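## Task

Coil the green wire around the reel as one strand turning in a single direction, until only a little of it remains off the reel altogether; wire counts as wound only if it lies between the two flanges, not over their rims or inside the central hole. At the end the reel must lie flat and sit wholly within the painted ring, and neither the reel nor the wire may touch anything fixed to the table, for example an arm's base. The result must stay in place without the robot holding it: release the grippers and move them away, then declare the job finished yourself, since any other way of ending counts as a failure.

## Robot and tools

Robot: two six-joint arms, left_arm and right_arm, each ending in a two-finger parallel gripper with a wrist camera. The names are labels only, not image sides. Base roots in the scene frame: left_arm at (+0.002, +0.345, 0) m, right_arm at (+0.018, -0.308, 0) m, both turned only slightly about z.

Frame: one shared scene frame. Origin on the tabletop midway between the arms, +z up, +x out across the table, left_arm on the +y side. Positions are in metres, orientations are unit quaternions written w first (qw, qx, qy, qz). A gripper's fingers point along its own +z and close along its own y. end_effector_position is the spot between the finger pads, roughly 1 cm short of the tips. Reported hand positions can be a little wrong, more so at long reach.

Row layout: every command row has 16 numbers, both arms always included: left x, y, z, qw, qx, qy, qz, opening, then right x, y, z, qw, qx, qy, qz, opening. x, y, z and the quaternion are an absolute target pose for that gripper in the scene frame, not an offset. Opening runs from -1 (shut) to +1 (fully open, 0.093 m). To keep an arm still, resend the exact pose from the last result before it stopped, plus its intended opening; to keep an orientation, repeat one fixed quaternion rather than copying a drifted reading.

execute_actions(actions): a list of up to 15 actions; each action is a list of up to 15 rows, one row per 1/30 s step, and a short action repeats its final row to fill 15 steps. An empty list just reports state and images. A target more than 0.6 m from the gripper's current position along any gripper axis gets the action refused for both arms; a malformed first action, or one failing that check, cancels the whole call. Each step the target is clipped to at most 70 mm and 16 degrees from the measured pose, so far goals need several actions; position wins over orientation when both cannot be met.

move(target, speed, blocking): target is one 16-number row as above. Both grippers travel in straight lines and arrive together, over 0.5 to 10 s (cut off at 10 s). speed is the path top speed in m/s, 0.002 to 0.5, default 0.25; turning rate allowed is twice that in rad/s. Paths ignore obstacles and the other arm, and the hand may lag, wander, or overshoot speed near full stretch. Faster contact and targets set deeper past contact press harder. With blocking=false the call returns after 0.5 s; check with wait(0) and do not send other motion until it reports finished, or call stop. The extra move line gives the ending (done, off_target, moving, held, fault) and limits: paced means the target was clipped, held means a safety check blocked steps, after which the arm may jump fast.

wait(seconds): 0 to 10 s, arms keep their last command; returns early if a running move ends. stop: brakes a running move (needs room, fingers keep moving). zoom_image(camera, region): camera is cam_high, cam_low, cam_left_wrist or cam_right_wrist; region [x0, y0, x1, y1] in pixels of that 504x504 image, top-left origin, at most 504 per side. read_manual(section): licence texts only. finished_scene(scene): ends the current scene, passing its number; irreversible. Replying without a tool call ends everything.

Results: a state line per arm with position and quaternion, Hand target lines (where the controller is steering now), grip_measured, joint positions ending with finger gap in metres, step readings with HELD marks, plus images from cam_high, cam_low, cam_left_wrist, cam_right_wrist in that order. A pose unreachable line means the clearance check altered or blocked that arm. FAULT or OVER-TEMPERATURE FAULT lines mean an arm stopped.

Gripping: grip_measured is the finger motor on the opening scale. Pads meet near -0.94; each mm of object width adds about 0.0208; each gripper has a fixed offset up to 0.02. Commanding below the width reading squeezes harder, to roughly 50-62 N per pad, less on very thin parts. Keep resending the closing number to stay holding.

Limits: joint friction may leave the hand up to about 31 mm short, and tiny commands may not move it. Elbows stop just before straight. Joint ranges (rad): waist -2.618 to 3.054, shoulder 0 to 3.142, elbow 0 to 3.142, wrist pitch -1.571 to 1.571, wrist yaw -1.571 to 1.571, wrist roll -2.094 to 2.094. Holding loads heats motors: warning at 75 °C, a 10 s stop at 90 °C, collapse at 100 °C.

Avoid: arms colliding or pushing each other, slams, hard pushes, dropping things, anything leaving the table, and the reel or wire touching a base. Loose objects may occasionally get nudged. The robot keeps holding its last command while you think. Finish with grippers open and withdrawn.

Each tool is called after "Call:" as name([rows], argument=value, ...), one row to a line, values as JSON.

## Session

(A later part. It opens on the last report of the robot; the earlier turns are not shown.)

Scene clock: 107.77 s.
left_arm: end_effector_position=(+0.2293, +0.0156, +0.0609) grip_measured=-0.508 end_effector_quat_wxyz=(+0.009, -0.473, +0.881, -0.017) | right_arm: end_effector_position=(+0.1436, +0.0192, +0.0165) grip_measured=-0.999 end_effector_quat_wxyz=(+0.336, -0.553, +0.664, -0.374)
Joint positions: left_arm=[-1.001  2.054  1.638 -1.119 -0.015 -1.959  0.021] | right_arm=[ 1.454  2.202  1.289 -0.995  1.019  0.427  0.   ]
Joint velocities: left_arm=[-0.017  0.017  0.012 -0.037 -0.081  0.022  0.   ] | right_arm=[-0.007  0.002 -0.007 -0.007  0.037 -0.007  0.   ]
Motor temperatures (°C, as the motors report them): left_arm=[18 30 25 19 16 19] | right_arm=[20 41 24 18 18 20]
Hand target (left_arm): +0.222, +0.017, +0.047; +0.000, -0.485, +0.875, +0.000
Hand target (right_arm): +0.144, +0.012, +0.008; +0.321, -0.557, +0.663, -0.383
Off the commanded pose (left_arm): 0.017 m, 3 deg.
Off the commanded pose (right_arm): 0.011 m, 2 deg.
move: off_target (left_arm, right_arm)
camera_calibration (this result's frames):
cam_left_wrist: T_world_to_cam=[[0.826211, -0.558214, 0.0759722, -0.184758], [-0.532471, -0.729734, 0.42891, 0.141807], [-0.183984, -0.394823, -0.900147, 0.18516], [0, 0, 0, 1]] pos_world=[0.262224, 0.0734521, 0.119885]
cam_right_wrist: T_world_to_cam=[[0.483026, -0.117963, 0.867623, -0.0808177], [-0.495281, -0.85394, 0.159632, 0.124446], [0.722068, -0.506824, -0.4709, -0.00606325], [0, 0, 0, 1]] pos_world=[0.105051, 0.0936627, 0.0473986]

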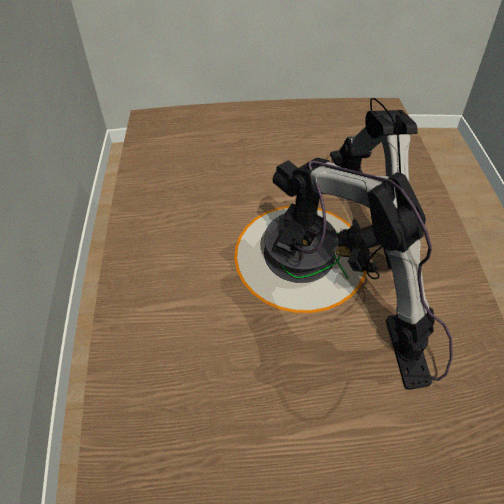

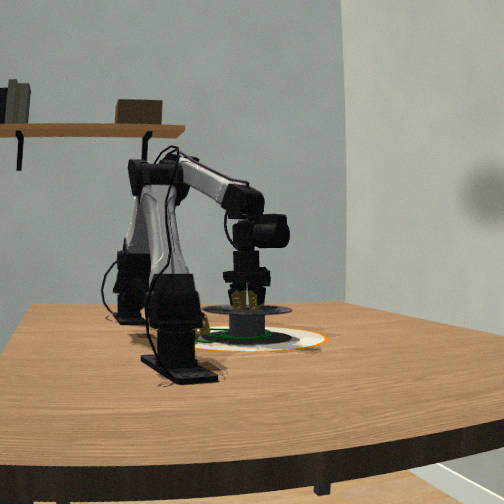

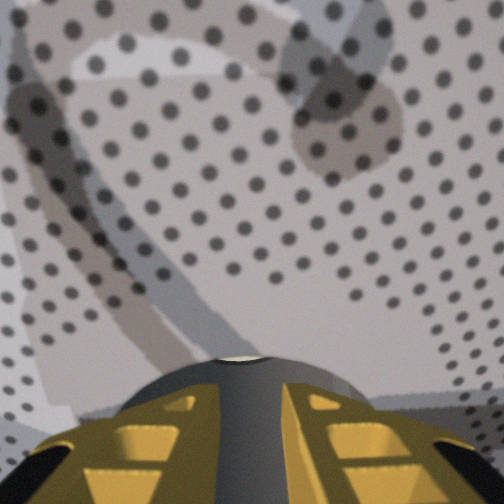

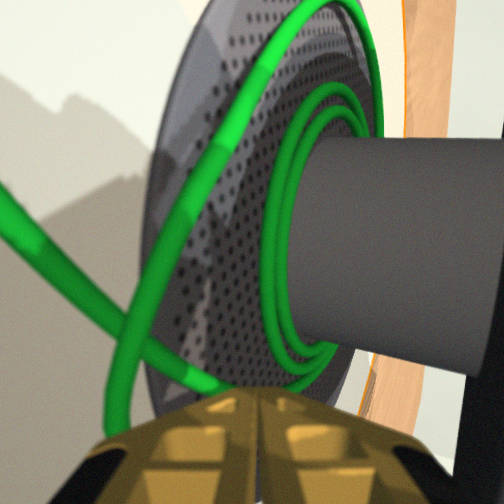

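Call:
move(target=[0.226,0.016,0.05,0,-0.485,0.875,0,-1,0.144,0.012,0.008,0.321,-0.557,0.663,-0.383,-1], speed=0.3)

Call:
move(target=[0.226,0.016,0.046,0,0.574,0.819,0,-1,0.144,0.012,0.008,0.321,-0.557,0.663,-0.383,-1], speed=0.5)

Call:
move(target=[0.224,0.016,0.044,0,0.574,0.819,0,0.1,0.144,0.012,0.008,0.321,-0.557,0.663,-0.383,-1], speed=0.3)

Scene clock: 115.00 s.
left_arm: end_effector_position=(+0.2289, +0.0160, +0.0579) grip_measured=-0.999 end_effector_quat_wxyz=(+0.008, -0.482, +0.876, -0.013) | right_arm: end_effector_position=(+0.1436, +0.0191, +0.0165) grip_measured=-0.999 end_effector_quat_wxyz=(+0.336, -0.553, +0.664, -0.374)
Joint positions: left_arm=[-1.001  2.062  1.639 -1.12  -0.014 -1.978  0.   ] | right_arm=[ 1.454  2.202  1.289 -0.995  1.02   0.427  0.   ]
Joint velocities: left_arm=[-0.017  0.007  0.012 -0.125 -0.037  0.037  0.   ] | right_arm=[ 0.007  0.002 -0.002  0.022 -0.051  0.022  0.   ]
Motor temperatures (°C, as the motors report them): left_arm=[18 30 25 19 16 19] | right_arm=[20 41 23 18 18 20]
Hand target (left_arm): +0.226, +0.016, +0.050; +0.000, -0.485, +0.874, -0.000
Hand target (right_arm): +0.144, +0.012, +0.009; +0.321, -0.557, +0.663, -0.383
Off the commanded pose (left_arm): 0.008 m, 2 deg.
Off the commanded pose (right_arm): 0.011 m, 2 deg.
move: off_target (right_arm)
camera_calibration (this result's frames):
cam_left_wrist: T_world_to_cam=[[0.837516, -0.542168, 0.0679756, -0.186396], [-0.515452, -0.742643, 0.42754, 0.139508], [-0.181317, -0.39311, -0.901437, 0.182007], [0, 0, 0, 1]] pos_world=[0.26102, 0.0740948, 0.117093]
cam_right_wrist: T_world_to_cam=[[0.482711, -0.117589, 0.86785, -0.0808676], [-0.495234, -0.853945, 0.159751, 0.124411], [0.722311, -0.506903, -0.470442, -0.00611563], [0, 0, 0, 1]] pos_world=[0.105065, 0.0936307, 0.0474291]

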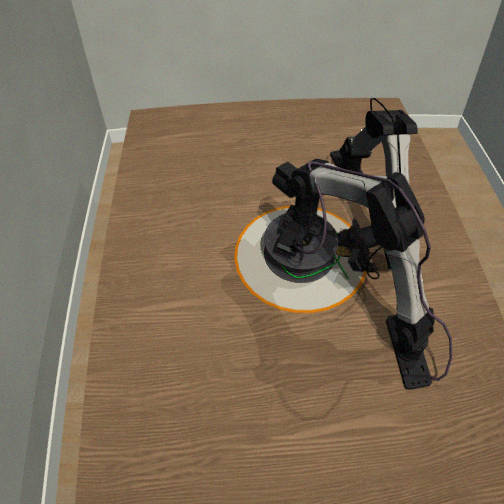

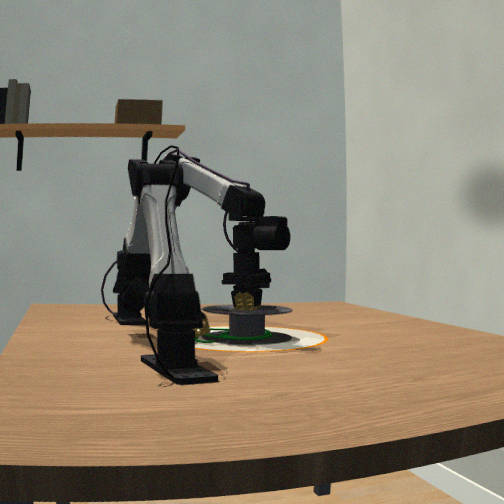

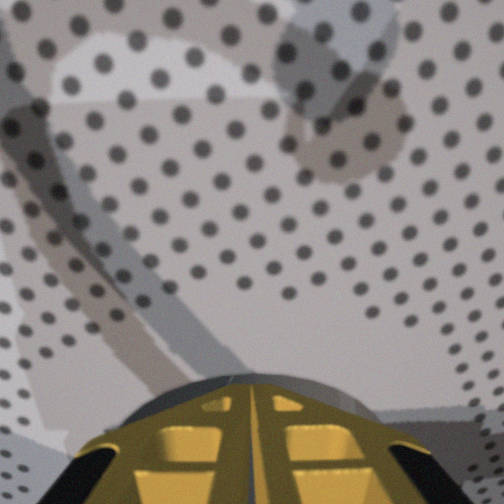

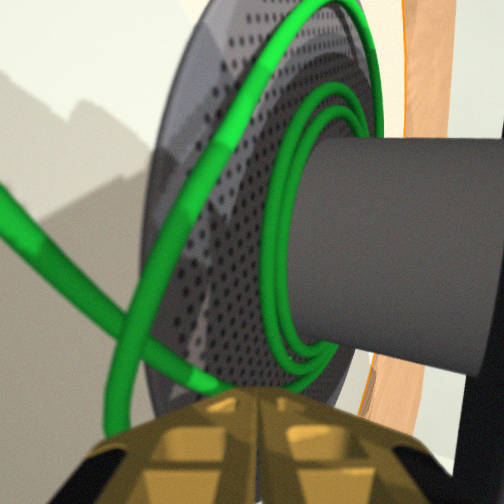

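Scene clock: 117.97 s.
left_arm: end_effector_position=(+0.2289, +0.0142, +0.0580) grip_measured=-0.999 end_effector_quat_wxyz=(+0.017, +0.569, +0.822, -0.002) | right_arm: end_effector_position=(+0.1436, +0.0191, +0.0165) grip_measured=-0.999 end_effector_quat_wxyz=(+0.336, -0.553, +0.664, -0.374)
Joint positions: left_arm=[-1.001  2.062  1.639 -1.114 -0.008  0.237  0.   ] | right_arm=[ 1.454  2.202  1.289 -0.995  1.02   0.427  0.   ]
Joint velocities: left_arm=[-0.007  0.002 -0.022 -0.095  0.007 -0.022  0.   ] | right_arm=[-0.007  0.002 -0.012 -0.007  0.037 -0.066  0.   ]
Motor temperatures (°C, as the motors report them): left_arm=[18 30 25 19 16 19] | right_arm=[20 41 23 18 18 20]
Hand target (left_arm): +0.226, +0.016, +0.046; -0.000, +0.574, +0.819, -0.000
Hand target (right_arm): +0.144, +0.012, +0.009; +0.321, -0.557, +0.663, -0.383
Off the commanded pose (left_arm): 0.012 m, 2 deg.
Off the commanded pose (right_arm): 0.011 m, 2 deg.
move: off_target (left_arm, right_arm)
camera_calibration (this result's frames):
cam_left_wrist: T_world_to_cam=[[-0.938797, -0.343814, 0.0212766, 0.219098], [-0.306563, 0.862058, 0.403577, 0.0689841], [-0.157097, 0.372354, -0.914698, 0.165702], [0, 0, 0, 1]] pos_world=[0.252867, -0.0458394, 0.119065]
cam_right_wrist: T_world_to_cam=[[0.482711, -0.117589, 0.86785, -0.0808676], [-0.495234, -0.853945, 0.159751, 0.124411], [0.722311, -0.506903, -0.470442, -0.00611563], [0, 0, 0, 1]] pos_world=[0.105065, 0.0936307, 0.0474291]

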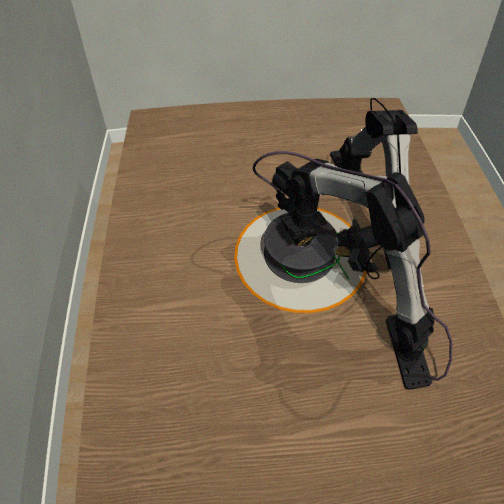

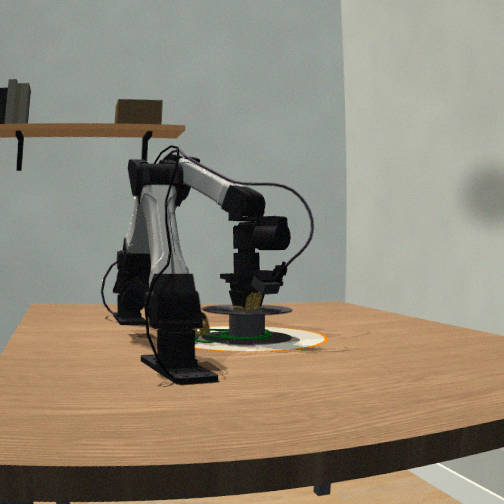

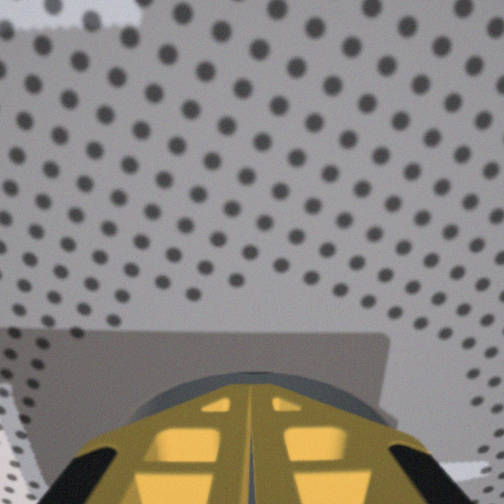

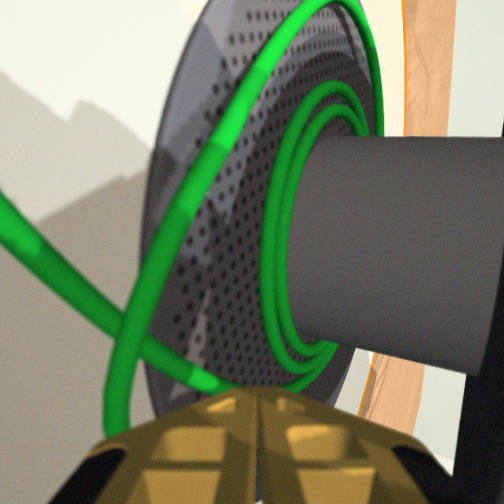

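Scene clock: 118.67 s.
left_arm: end_effector_position=(+0.2289, +0.0140, +0.0614) grip_measured=-0.486 end_effector_quat_wxyz=(+0.020, +0.569, +0.822, -0.004) | right_arm: end_effector_position=(+0.1436, +0.0191, +0.0165) grip_measured=-0.999 end_effector_quat_wxyz=(+0.336, -0.553, +0.664, -0.374)
Joint positions: left_arm=[-1.001  2.053  1.639 -1.116 -0.008  0.238  0.022] | right_arm=[ 1.454  2.202  1.289 -0.995  1.02   0.427  0.   ]
Joint velocities: left_arm=[-0.017 -0.012  0.012 -0.066 -0.022  0.022 -0.   ] | right_arm=[ 0.017  0.007  0.007 -0.007 -0.037 -0.051  0.   ]
Motor temperatures (°C, as the motors report them): left_arm=[18 30 25 19 16 19] | right_arm=[20 41 23 18 18 20]
Hand target (left_arm): +0.224, +0.017, +0.045; -0.000, +0.574, +0.819, +0.000
Hand target (right_arm): +0.144, +0.012, +0.009; +0.321, -0.557, +0.663, -0.383
Off the commanded pose (left_arm): 0.018 m, 2 deg.
Off the commanded pose (right_arm): 0.011 m, 2 deg.
move: off_target (left_arm, right_arm)
camera_calibration (this result's frames):
cam_left_wrist: T_world_to_cam=[[-0.939407, -0.342236, 0.0197266, 0.219204], [-0.306842, 0.865123, 0.396749, 0.068147], [-0.152848, 0.366656, -0.917715, 0.168224], [0, 0, 0, 1]] pos_world=[0.252545, -0.0456164, 0.12302]
cam_right_wrist: T_world_to_cam=[[0.482711, -0.117589, 0.86785, -0.0808676], [-0.495234, -0.853945, 0.159751, 0.124411], [0.722311, -0.506903, -0.470442, -0.00611563], [0, 0, 0, 1]] pos_world=[0.105065, 0.0936307, 0.0474291]

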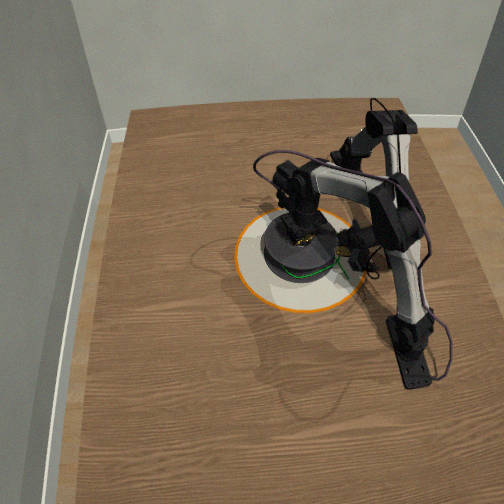

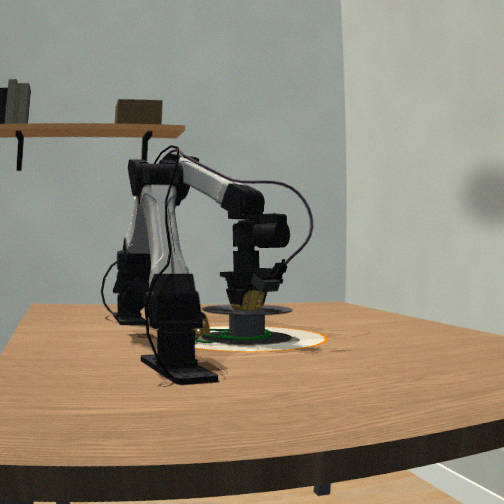

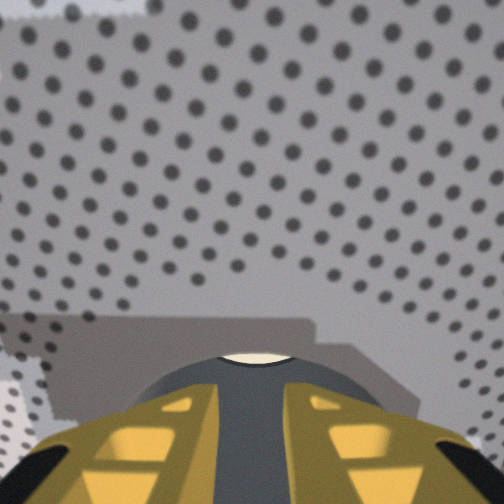

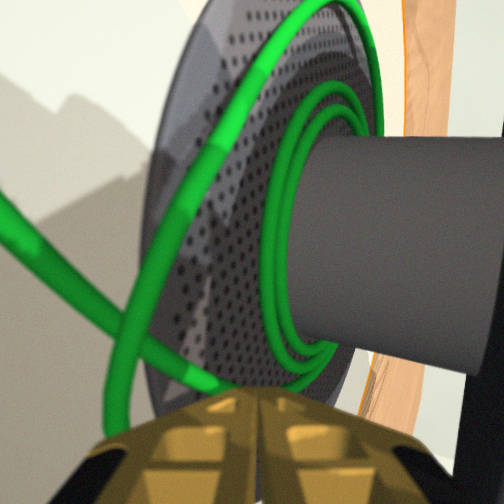

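Call:
move(target=[0.224,0.016,0.04,0,0,1,0,0.1,0.144,0.012,0.008,0.321,-0.557,0.663,-0.383,-1], speed=0.3)

Scene clock: 121.73 s.
left_arm: end_effector_position=(+0.2304, +0.0150, +0.0614) grip_measured=-0.453 end_effector_quat_wxyz=(+0.019, +0.018, +1.000, -0.011) | right_arm: end_effector_position=(+0.1436, +0.0191, +0.0165) grip_measured=-0.999 end_effector_quat_wxyz=(+0.336, -0.553, +0.664, -0.374)
Joint positions: left_arm=[-1.001  2.053  1.639 -1.116 -0.019 -0.937  0.023] | right_arm=[ 1.454  2.202  1.289 -0.995  1.02   0.427  0.   ]
Joint velocities: left_arm=[-0.007 -0.007 -0.007  0.022 -0.007 -0.022 -0.   ] | right_arm=[ 0.002  0.012  0.002 -0.051 -0.037  0.051  0.   ]
Motor temperatures (°C, as the motors report them): left_arm=[18 31 25 19 16 19] | right_arm=[20 41 23 18 18 20]
Hand target (left_arm): +0.224, +0.017, +0.041; +0.000, -0.000, +1.000, +0.001
Hand target (right_arm): +0.144, +0.012, +0.009; +0.321, -0.557, +0.663, -0.383
Off the commanded pose (left_arm): 0.022 m, 3 deg.
Off the commanded pose (right_arm): 0.011 m, 2 deg.
move: off_target (left_arm, right_arm)
camera_calibration (this result's frames):
cam_left_wrist: T_world_to_cam=[[-0.0462324, -0.997193, 0.0589037, 0.0226222], [-0.91655, 0.0657948, 0.394471, 0.220351], [-0.397239, -0.0357508, -0.917019, 0.230417], [0, 0, 0, 1]] pos_world=[0.294539, 0.0162984, 0.123043]
cam_right_wrist: T_world_to_cam=[[0.482711, -0.117589, 0.86785, -0.0808676], [-0.495234, -0.853945, 0.159751, 0.124411], [0.722311, -0.506903, -0.470442, -0.00611563], [0, 0, 0, 1]] pos_world=[0.105065, 0.0936307, 0.0474291]

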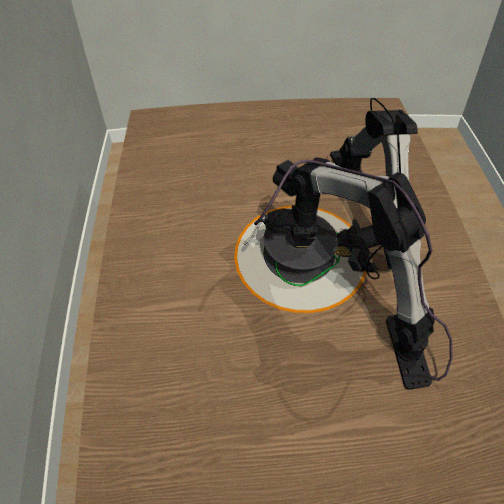

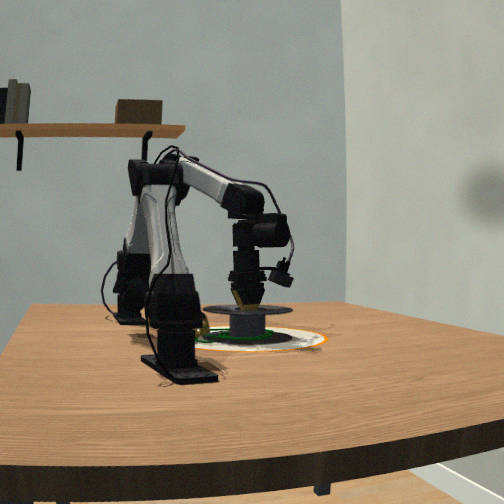

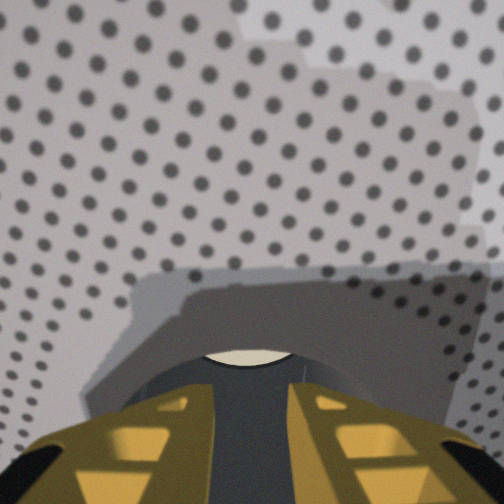

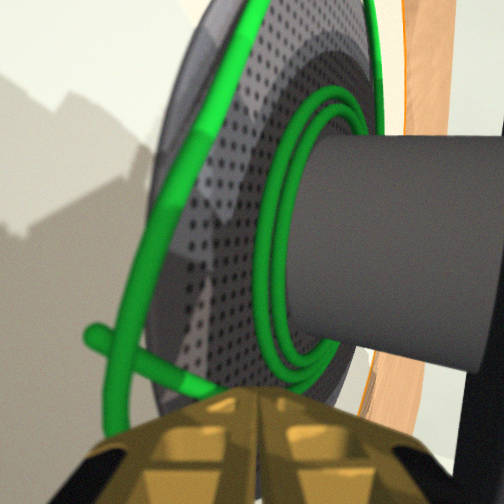

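Call:
move(target=[0.224,0.016,0.04,0,-0.44,0.898,0,0.1,0.144,0.012,0.008,0.321,-0.557,0.663,-0.383,-1], speed=0.3)

Scene clock: 124.23 s.
left_arm: end_effector_position=(+0.2305, +0.0147, +0.0629) grip_measured=-0.399 end_effector_quat_wxyz=(+0.013, -0.426, +0.904, -0.021) | right_arm: end_effector_position=(+0.1436, +0.0191, +0.0165) grip_measured=-0.999 end_effector_quat_wxyz=(+0.336, -0.553, +0.664, -0.374)
Joint positions: left_arm=[-1.001  2.05   1.64  -1.116 -0.018 -1.853  0.026] | right_arm=[ 1.454  2.202  1.289 -0.995  1.02   0.427  0.   ]
Joint velocities: left_arm=[ 0.007 -0.012 -0.007  0.022  0.051 -0.007  0.001] | right_arm=[-0.007 -0.007 -0.002  0.066  0.007  0.081  0.   ]
Motor temperatures (°C, as the motors report them): left_arm=[18 31 25 19 16 19] | right_arm=[20 41 23 18 18 20]
Hand target (left_arm): +0.224, +0.017, +0.041; +0.001, -0.440, +0.898, +0.001
Hand target (right_arm): +0.144, +0.012, +0.009; +0.321, -0.557, +0.663, -0.383
Off the commanded pose (left_arm): 0.024 m, 3 deg.
Off the commanded pose (right_arm): 0.011 m, 2 deg.
move: off_target (left_arm, right_arm)
camera_calibration (this result's frames):
cam_left_wrist: T_world_to_cam=[[0.762304, -0.641579, 0.0852596, -0.171103], [-0.610346, -0.66878, 0.424513, 0.158258], [-0.215339, -0.375646, -0.901399, 0.193877], [0, 0, 0, 1]] pos_world=[0.268773, 0.0688927, 0.122166]
cam_right_wrist: T_world_to_cam=[[0.482711, -0.117589, 0.86785, -0.0808676], [-0.495234, -0.853945, 0.159751, 0.124411], [0.722311, -0.506903, -0.470442, -0.00611563], [0, 0, 0, 1]] pos_world=[0.105065, 0.0936307, 0.0474291]

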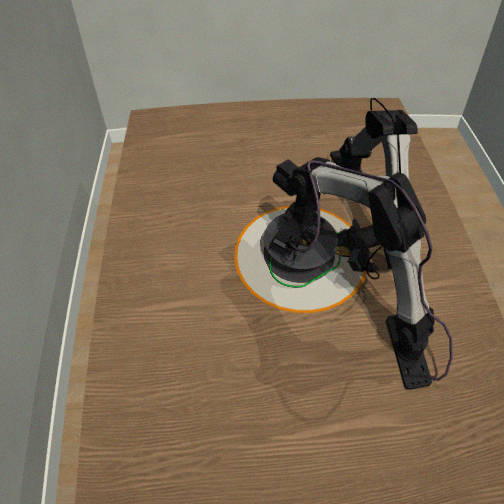

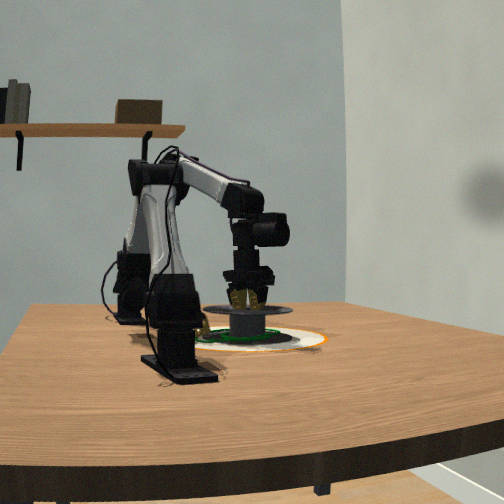

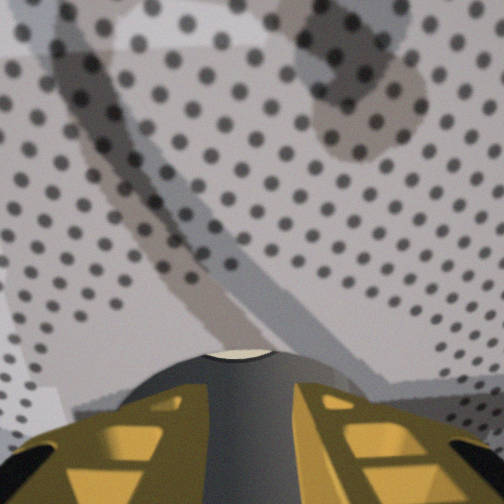

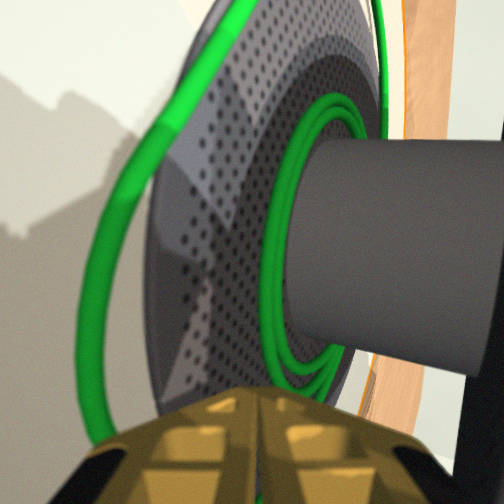

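Call:
move(target=[0.226,0.016,0.046,0,-0.44,0.898,0,-1,0.075,0.012,0.06,0.321,-0.557,0.663,-0.383,-1], speed=0.2)

Call:
move(target=[0.226,0.016,0.04,0,-0.485,0.875,0,0.1,0.075,0.012,0.06,0.321,-0.557,0.663,-0.383,-1], speed=0.2)

Scene clock: 126.57 s.
left_arm: end_effector_position=(+0.2297, +0.0151, +0.0578) grip_measured=-0.999 end_effector_quat_wxyz=(+0.010, -0.437, +0.899, -0.014) | right_arm: end_effector_position=(+0.0776, +0.0116, +0.0621) grip_measured=-0.999 end_effector_quat_wxyz=(+0.329, -0.557, +0.658, -0.385)
Joint positions: left_arm=[-1.001  2.064  1.64  -1.117 -0.016 -1.878  0.   ] | right_arm=[ 1.643  2.202  1.456 -1.442  0.931  0.729  0.   ]
Joint velocities: left_arm=[ 0.017 -0.002  0.007 -0.022 -0.051  0.007  0.   ] | right_arm=[-0.002  0.002 -0.012 -0.051  0.007 -0.022  0.   ]
Motor temperatures (°C, as the motors report them): left_arm=[18 31 25 19 16 19] | right_arm=[20 41 23 18 18 20]
Hand target (left_arm): +0.226, +0.016, +0.046; +0.000, -0.440, +0.898, -0.000
Hand target (right_arm): +0.076, +0.013, +0.061; +0.323, -0.555, +0.662, -0.385
Off the commanded pose (left_arm): 0.012 m, 2 deg.
Off the commanded pose (right_arm): 0.003 m, 1 deg.
move: off_target (left_arm)
camera_calibration (this result's frames):
cam_left_wrist: T_world_to_cam=[[0.778746, -0.623292, 0.0711502, -0.173008], [-0.589076, -0.687526, 0.424615, 0.155606], [-0.215741, -0.37258, -0.902574, 0.18933], [0, 0, 0, 1]] pos_world=[0.26724, 0.0696887, 0.117121]
cam_right_wrist: T_world_to_cam=[[0.479156, -0.0932335, 0.872764, -0.0897678], [-0.496753, -0.848579, 0.182073, 0.0766421], [0.723633, -0.52079, -0.452916, 0.0581686], [0, 0, 0, 1]] pos_world=[0.0389923, 0.0869611, 0.0907371]

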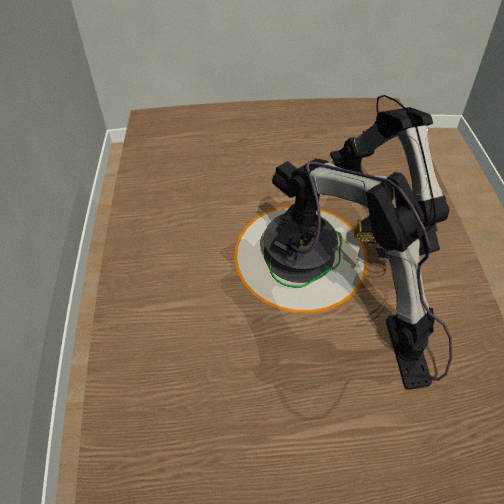

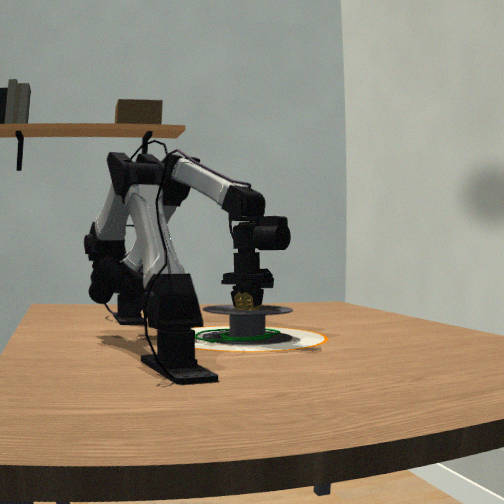

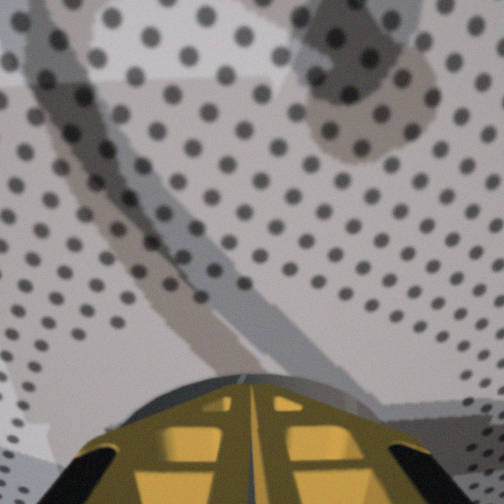

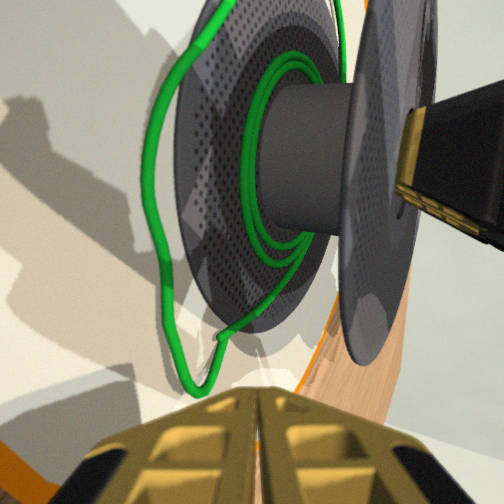

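Scene clock: 127.40 s.
left_arm: end_effector_position=(+0.2299, +0.0147, +0.0611) grip_measured=-0.508 end_effector_quat_wxyz=(+0.010, -0.472, +0.881, -0.019) | right_arm: end_effector_position=(+0.0771, +0.0109, +0.0614) grip_measured=-0.999 end_effector_quat_wxyz=(+0.327, -0.557, +0.660, -0.384)
Joint positions: left_arm=[-1.001  2.055  1.64  -1.117 -0.015 -1.956  0.021] | right_arm=[ 1.643  2.202  1.456 -1.442  0.925  0.729  0.   ]
Joint velocities: left_arm=[-0.027 -0.017  0.022 -0.022 -0.007 -0.095  0.   ] | right_arm=[-0.002  0.017 -0.007 -0.095 -0.037 -0.066  0.   ]
Motor temperatures (°C, as the motors report them): left_arm=[18 31 25 19 16 19] | right_arm=[20 41 23 18 18 20]
Hand target (left_arm): +0.226, +0.017, +0.041; +0.000, -0.485, +0.875, +0.001
Hand target (right_arm): +0.075, +0.012, +0.060; +0.321, -0.557, +0.663, -0.383
Off the commanded pose (left_arm): 0.022 m, 3 deg.
Off the commanded pose (right_arm): 0.003 m, 1 deg.
move: off_target (left_arm)
camera_calibration (this result's frames):
cam_left_wrist: T_world_to_cam=[[0.824548, -0.560178, 0.0795064, -0.185648], [-0.535361, -0.726994, 0.429963, 0.141921], [-0.183056, -0.39709, -0.899339, 0.184876], [0, 0, 0, 1]] pos_world=[0.262897, 0.072592, 0.120005]
cam_right_wrist: T_world_to_cam=[[0.483278, -0.0939165, 0.870415, -0.0891265], [-0.498988, -0.846475, 0.185718, 0.0758918], [0.719342, -0.52408, -0.455946, 0.0584307], [0, 0, 0, 1]] pos_world=[0.0389104, 0.0864924, 0.0901238]

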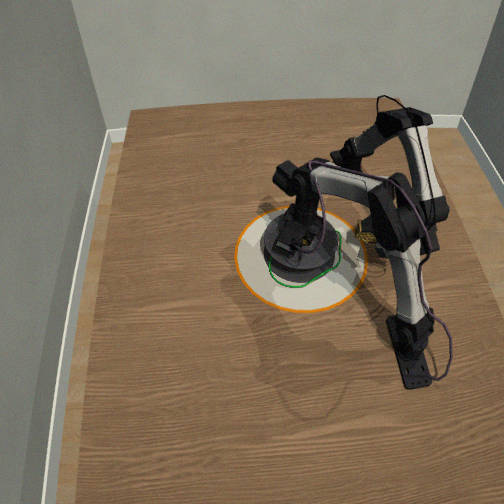

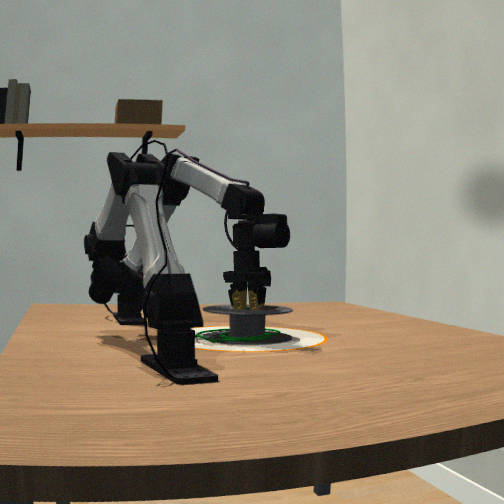

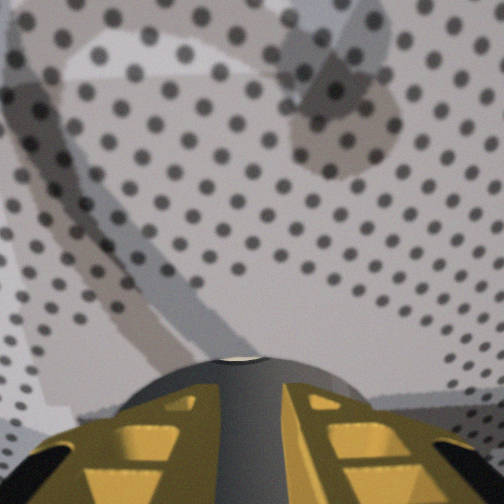

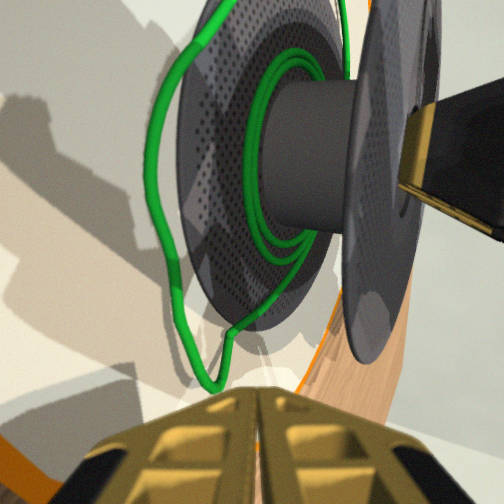

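Call:
move(target=[0.226,0.016,0.04,0,0,1,0,0.1,0.075,0.012,0.06,0.321,-0.557,0.663,-0.383,-1], speed=0.35)

Call:
move(target=[0.226,0.016,0.04,0,0.5,0.866,0,0.1,0.075,0.012,0.06,0.321,-0.557,0.663,-0.383,-1], speed=0.35)

Scene clock: 131.93 s.
left_arm: end_effector_position=(+0.2299, +0.0117, +0.0615) grip_measured=-0.490 end_effector_quat_wxyz=(+0.016, -0.014, +1.000, -0.019) | right_arm: end_effector_position=(+0.0771, +0.0109, +0.0614) grip_measured=-0.999 end_effector_quat_wxyz=(+0.327, -0.557, +0.660, -0.384)
Joint positions: left_arm=[-1.001  2.054  1.64  -1.107 -0.005 -1.001  0.022] | right_arm=[ 1.643  2.202  1.456 -1.442  0.925  0.729  0.   ]
Joint velocities: left_arm=[-0.012  0.007 -0.022 -0.037 -0.066  0.007  0.   ] | right_arm=[-0.007 -0.007 -0.002  0.051  0.007  0.022  0.   ]
Motor temperatures (°C, as the motors report them): left_arm=[18 31 25 19 16 19] | right_arm=[20 41 24 18 18 20]
Hand target (left_arm): +0.226, +0.017, +0.041; -0.000, -0.000, +1.000, -0.000
Hand target (right_arm): +0.075, +0.012, +0.060; +0.321, -0.557, +0.663, -0.383
Off the commanded pose (left_arm): 0.022 m, 3 deg.
Off the commanded pose (right_arm): 0.003 m, 1 deg.
move: off_target (left_arm)
camera_calibration (this result's frames):
cam_left_wrist: T_world_to_cam=[[0.0175473, -0.99693, 0.0763102, 0.00353715], [-0.915978, 0.0145694, 0.400964, 0.220215], [-0.400845, -0.0769343, -0.91291, 0.231204], [0, 0, 0, 1]] pos_world=[0.294327, 0.0181054, 0.1225]
cam_right_wrist: T_world_to_cam=[[0.483278, -0.0939165, 0.870415, -0.0891265], [-0.498988, -0.846475, 0.185718, 0.0758918], [0.719342, -0.52408, -0.455946, 0.0584307], [0, 0, 0, 1]] pos_world=[0.0389104, 0.0864924, 0.0901238]

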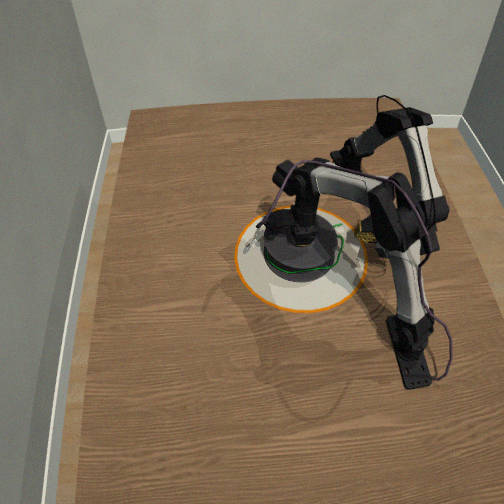

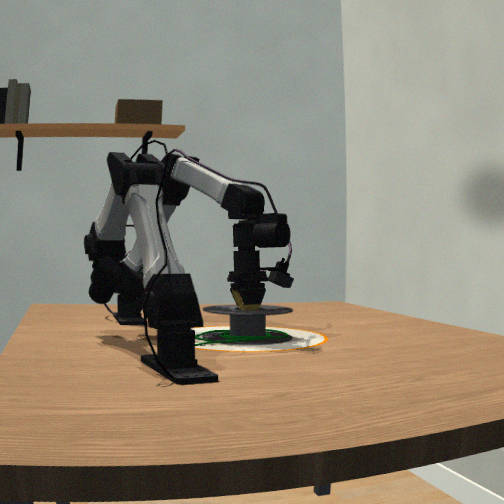

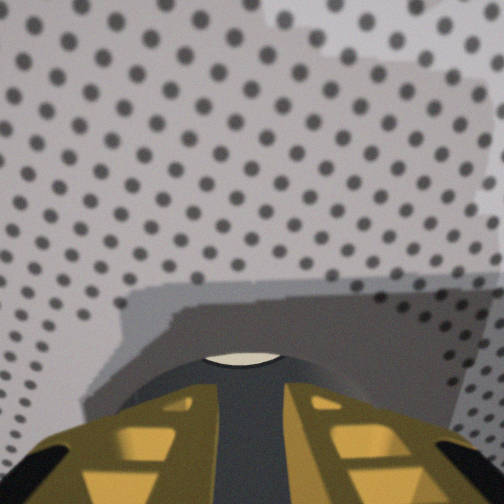

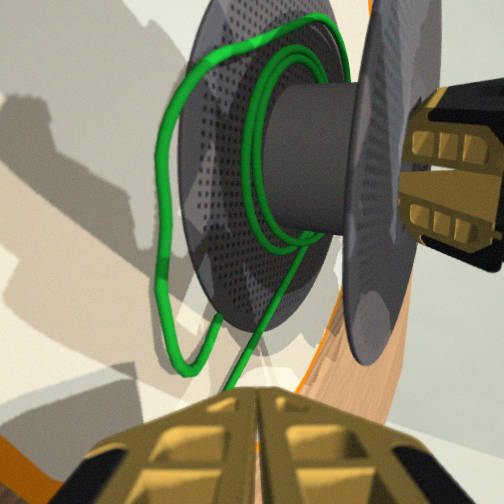

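Scene clock: 134.13 s.
left_arm: end_effector_position=(+0.2273, +0.0098, +0.0615) grip_measured=-0.460 end_effector_quat_wxyz=(+0.019, +0.485, +0.874, -0.018) | right_arm: end_effector_position=(+0.0771, +0.0109, +0.0614) grip_measured=-0.999 end_effector_quat_wxyz=(+0.326, -0.557, +0.660, -0.384)
Joint positions: left_arm=[-1.001  2.054  1.64  -1.106  0.014  0.038  0.023] | right_arm=[ 1.643  2.202  1.456 -1.442  0.924  0.729  0.   ]
Joint velocities: left_arm=[-0.002  0.002 -0.007  0.051 -0.051  0.007  0.   ] | right_arm=[-0.007 -0.007 -0.007  0.037 -0.037  0.066  0.   ]
Motor temperatures (°C, as the motors report them): left_arm=[18 31 25 19 16 19] | right_arm=[20 41 24 18 18 20]
Hand target (left_arm): +0.226, +0.017, +0.041; -0.000, +0.500, +0.866, -0.000
Hand target (right_arm): +0.075, +0.012, +0.060; +0.321, -0.557, +0.663, -0.383
Off the commanded pose (left_arm): 0.022 m, 4 deg.
Off the commanded pose (right_arm): 0.003 m, 1 deg.
move: off_target (left_arm)
camera_calibration (this result's frames):
cam_left_wrist: T_world_to_cam=[[-0.852742, -0.520017, 0.0491311, 0.196465], [-0.464494, 0.797977, 0.384027, 0.10856], [-0.238906, 0.304655, -0.922014, 0.190027], [0, 0, 0, 1]] pos_world=[0.263358, -0.0423561, 0.123865]
cam_right_wrist: T_world_to_cam=[[0.48352, -0.0939572, 0.870276, -0.0890887], [-0.499118, -0.846351, 0.185933, 0.0758477], [0.719089, -0.524273, -0.456124, 0.0584459], [0, 0, 0, 1]] pos_world=[0.0389054, 0.0864649, 0.0900877]

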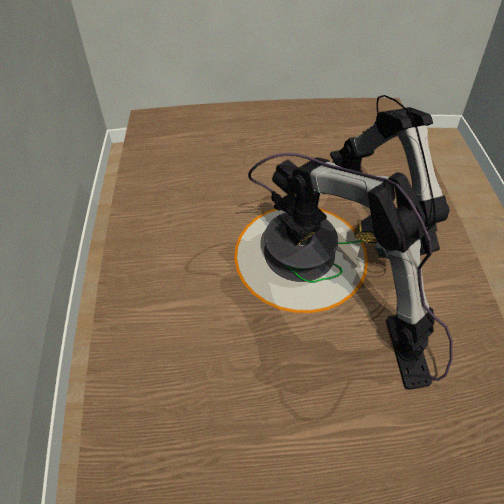

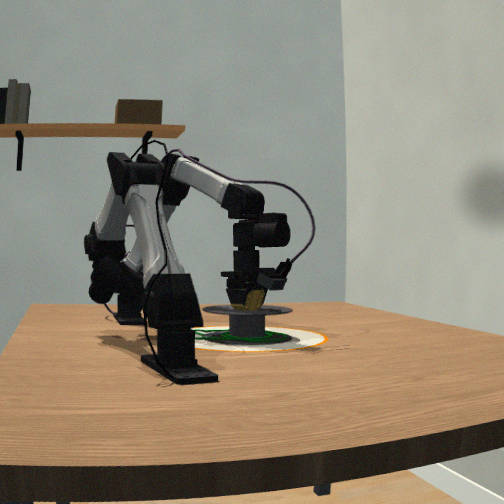

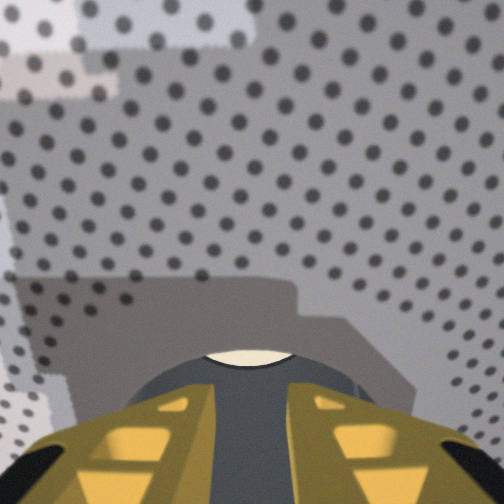

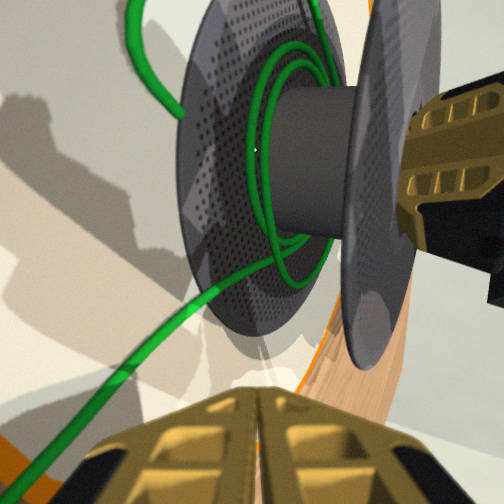

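Call:
move(target=[0.226,0.016,0.04,0,0.5,0.866,0,0.1,0.115,-0.05,0.04,0.321,-0.557,0.663,-0.383,-1], speed=0.25)

Call:
move(target=[0.226,0.016,0.04,0,0.5,0.866,0,0.1,0.158,-0.05,0.02,0.321,-0.557,0.663,-0.383,-1], speed=0.12)

Scene clock: 154.73 s.
left_arm: end_effector_position=(+0.2276, +0.0094, +0.0631) grip_measured=-0.405 end_effector_quat_wxyz=(+0.021, +0.488, +0.872, -0.018) | right_arm: end_effector_position=(+0.1112, -0.0469, +0.0396) grip_measured=-0.999 end_effector_quat_wxyz=(+0.315, -0.559, +0.665, -0.382)
Joint positions: left_arm=[-1.001  2.051  1.642 -1.106  0.014  0.047  0.026] | right_arm=[ 1.568  2.023  1.087 -1.165  0.94   0.617  0.   ]
Joint velocities: left_arm=[-0.022  0.002 -0.002 -0.095 -0.022  0.007  0.001] | right_arm=[-0.002 -0.022 -0.017  0.007 -0.022 -0.037  0.   ]
Motor temperatures (°C, as the motors report them): left_arm=[18 30 25 19 16 19] | right_arm=[20 42 24 19 18 20]
Hand target (left_arm): +0.226, +0.017, +0.041; -0.000, +0.500, +0.866, -0.000
Hand target (right_arm): +0.115, -0.051, +0.041; +0.320, -0.558, +0.664, -0.382
Off the commanded pose (left_arm): 0.024 m, 4 deg.
Off the commanded pose (right_arm): 0.005 m, 1 deg.
move: off_target (left_arm)
camera_calibration (this result's frames):
cam_left_wrist: T_world_to_cam=[[-0.85722, -0.512703, 0.0480564, 0.197493], [-0.45907, 0.803143, 0.379757, 0.107384], [-0.233299, 0.303474, -0.923837, 0.190562], [0, 0, 0, 1]] pos_world=[0.263049, -0.0428203, 0.125777]
cam_right_wrist: T_world_to_cam=[[0.50168, -0.0924703, 0.860097, -0.0936801], [-0.503537, -0.839683, 0.203429, 0.048121], [0.703397, -0.535146, -0.467814, -0.00466557], [0, 0, 0, 1]] pos_world=[0.0745099, 0.029247, 0.0686021]

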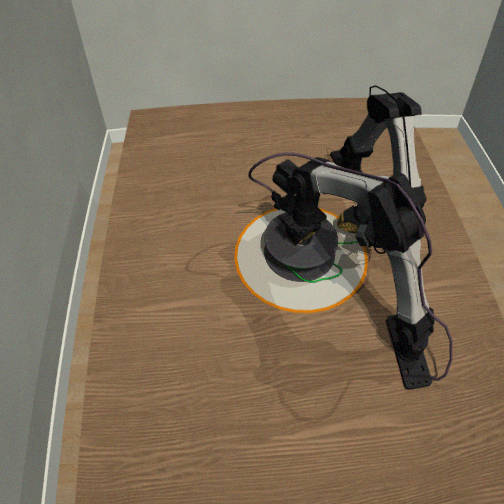

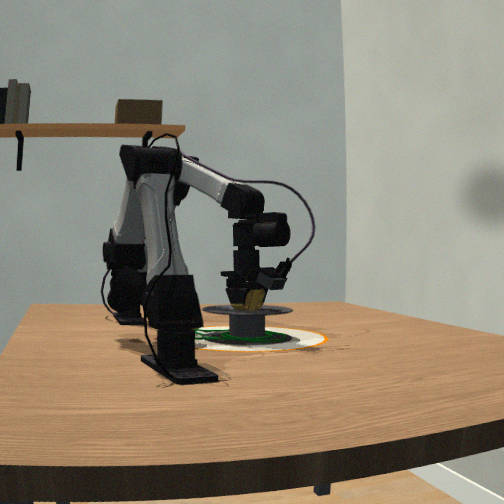

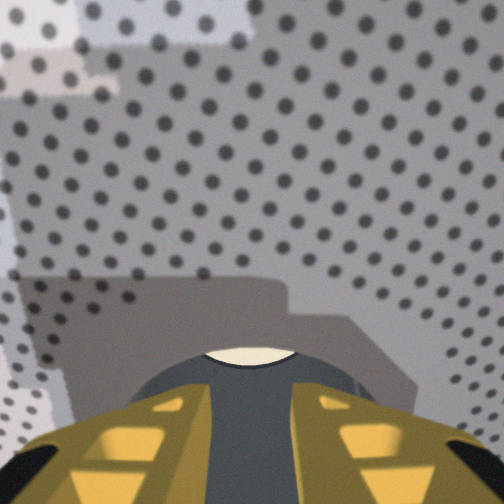

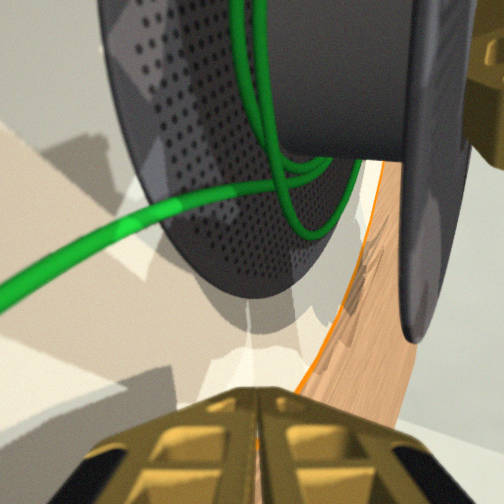

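Scene clock: 155.73 s.
left_arm: end_effector_position=(+0.2277, +0.0095, +0.0631) grip_measured=-0.405 end_effector_quat_wxyz=(+0.022, +0.491, +0.871, -0.018) | right_arm: end_effector_position=(+0.1531, -0.0485, +0.0159) grip_measured=-0.999 end_effector_quat_wxyz=(+0.311, -0.563, +0.663, -0.383)
Joint positions: left_arm=[-1.001  2.051  1.642 -1.106  0.013  0.053  0.026] | right_arm=[ 1.423  2.015  0.983 -0.875  0.995  0.372  0.   ]
Joint velocities: left_arm=[ 0.012  0.002  0.002 -0.022 -0.037  0.037  0.001] | right_arm=[ 0.002 -0.007 -0.017  0.095 -0.051  0.037  0.   ]
Motor temperatures (°C, as the motors report them): left_arm=[18 30 25 19 16 19] | right_arm=[20 42 24 19 18 20]
Hand target (left_arm): +0.226, +0.017, +0.041; -0.000, +0.500, +0.866, -0.000
Hand target (right_arm): +0.157, -0.050, +0.019; +0.319, -0.558, +0.664, -0.381
Off the commanded pose (left_arm): 0.024 m, 3 deg.
Off the commanded pose (right_arm): 0.007 m, 1 deg.
move: off_target (left_arm)
camera_calibration (this result's frames):
cam_left_wrist: T_world_to_cam=[[-0.860543, -0.507176, 0.0473163, 0.198308], [-0.454128, 0.80596, 0.379731, 0.10623], [-0.230726, 0.305287, -0.923886, 0.189963], [0, 0, 0, 1]] pos_world=[0.262723, -0.0430331, 0.125782]
cam_right_wrist: T_world_to_cam=[[0.508169, -0.0823045, 0.857316, -0.0948569], [-0.499005, -0.839456, 0.215192, 0.0718428], [0.701968, -0.537159, -0.467656, -0.0459448], [0, 0, 0, 1]] pos_world=[0.116305, 0.0278221, 0.044376]

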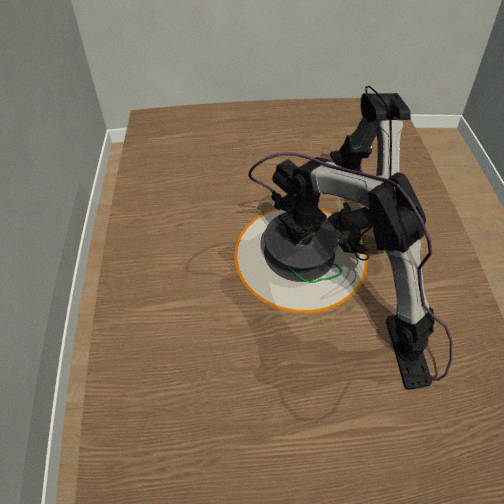

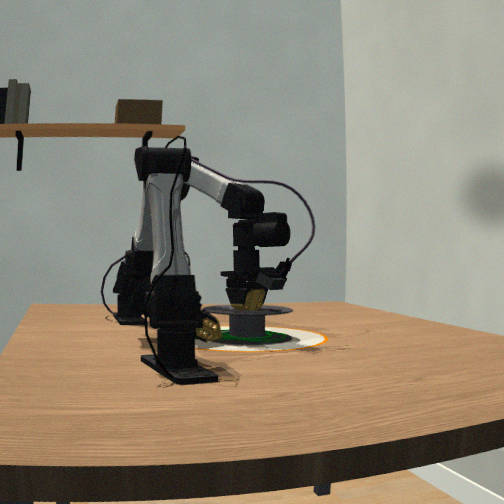

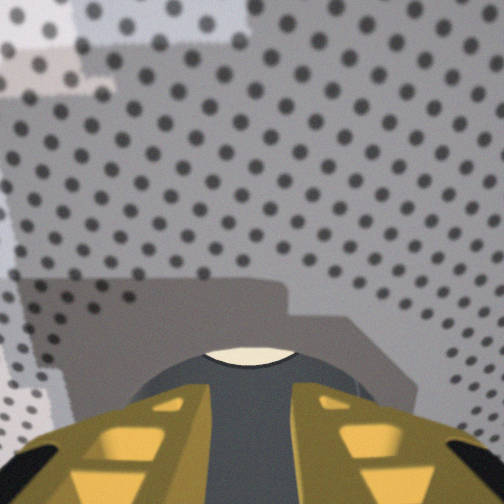

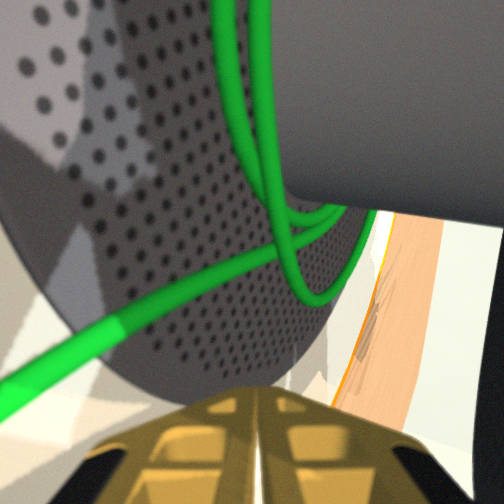

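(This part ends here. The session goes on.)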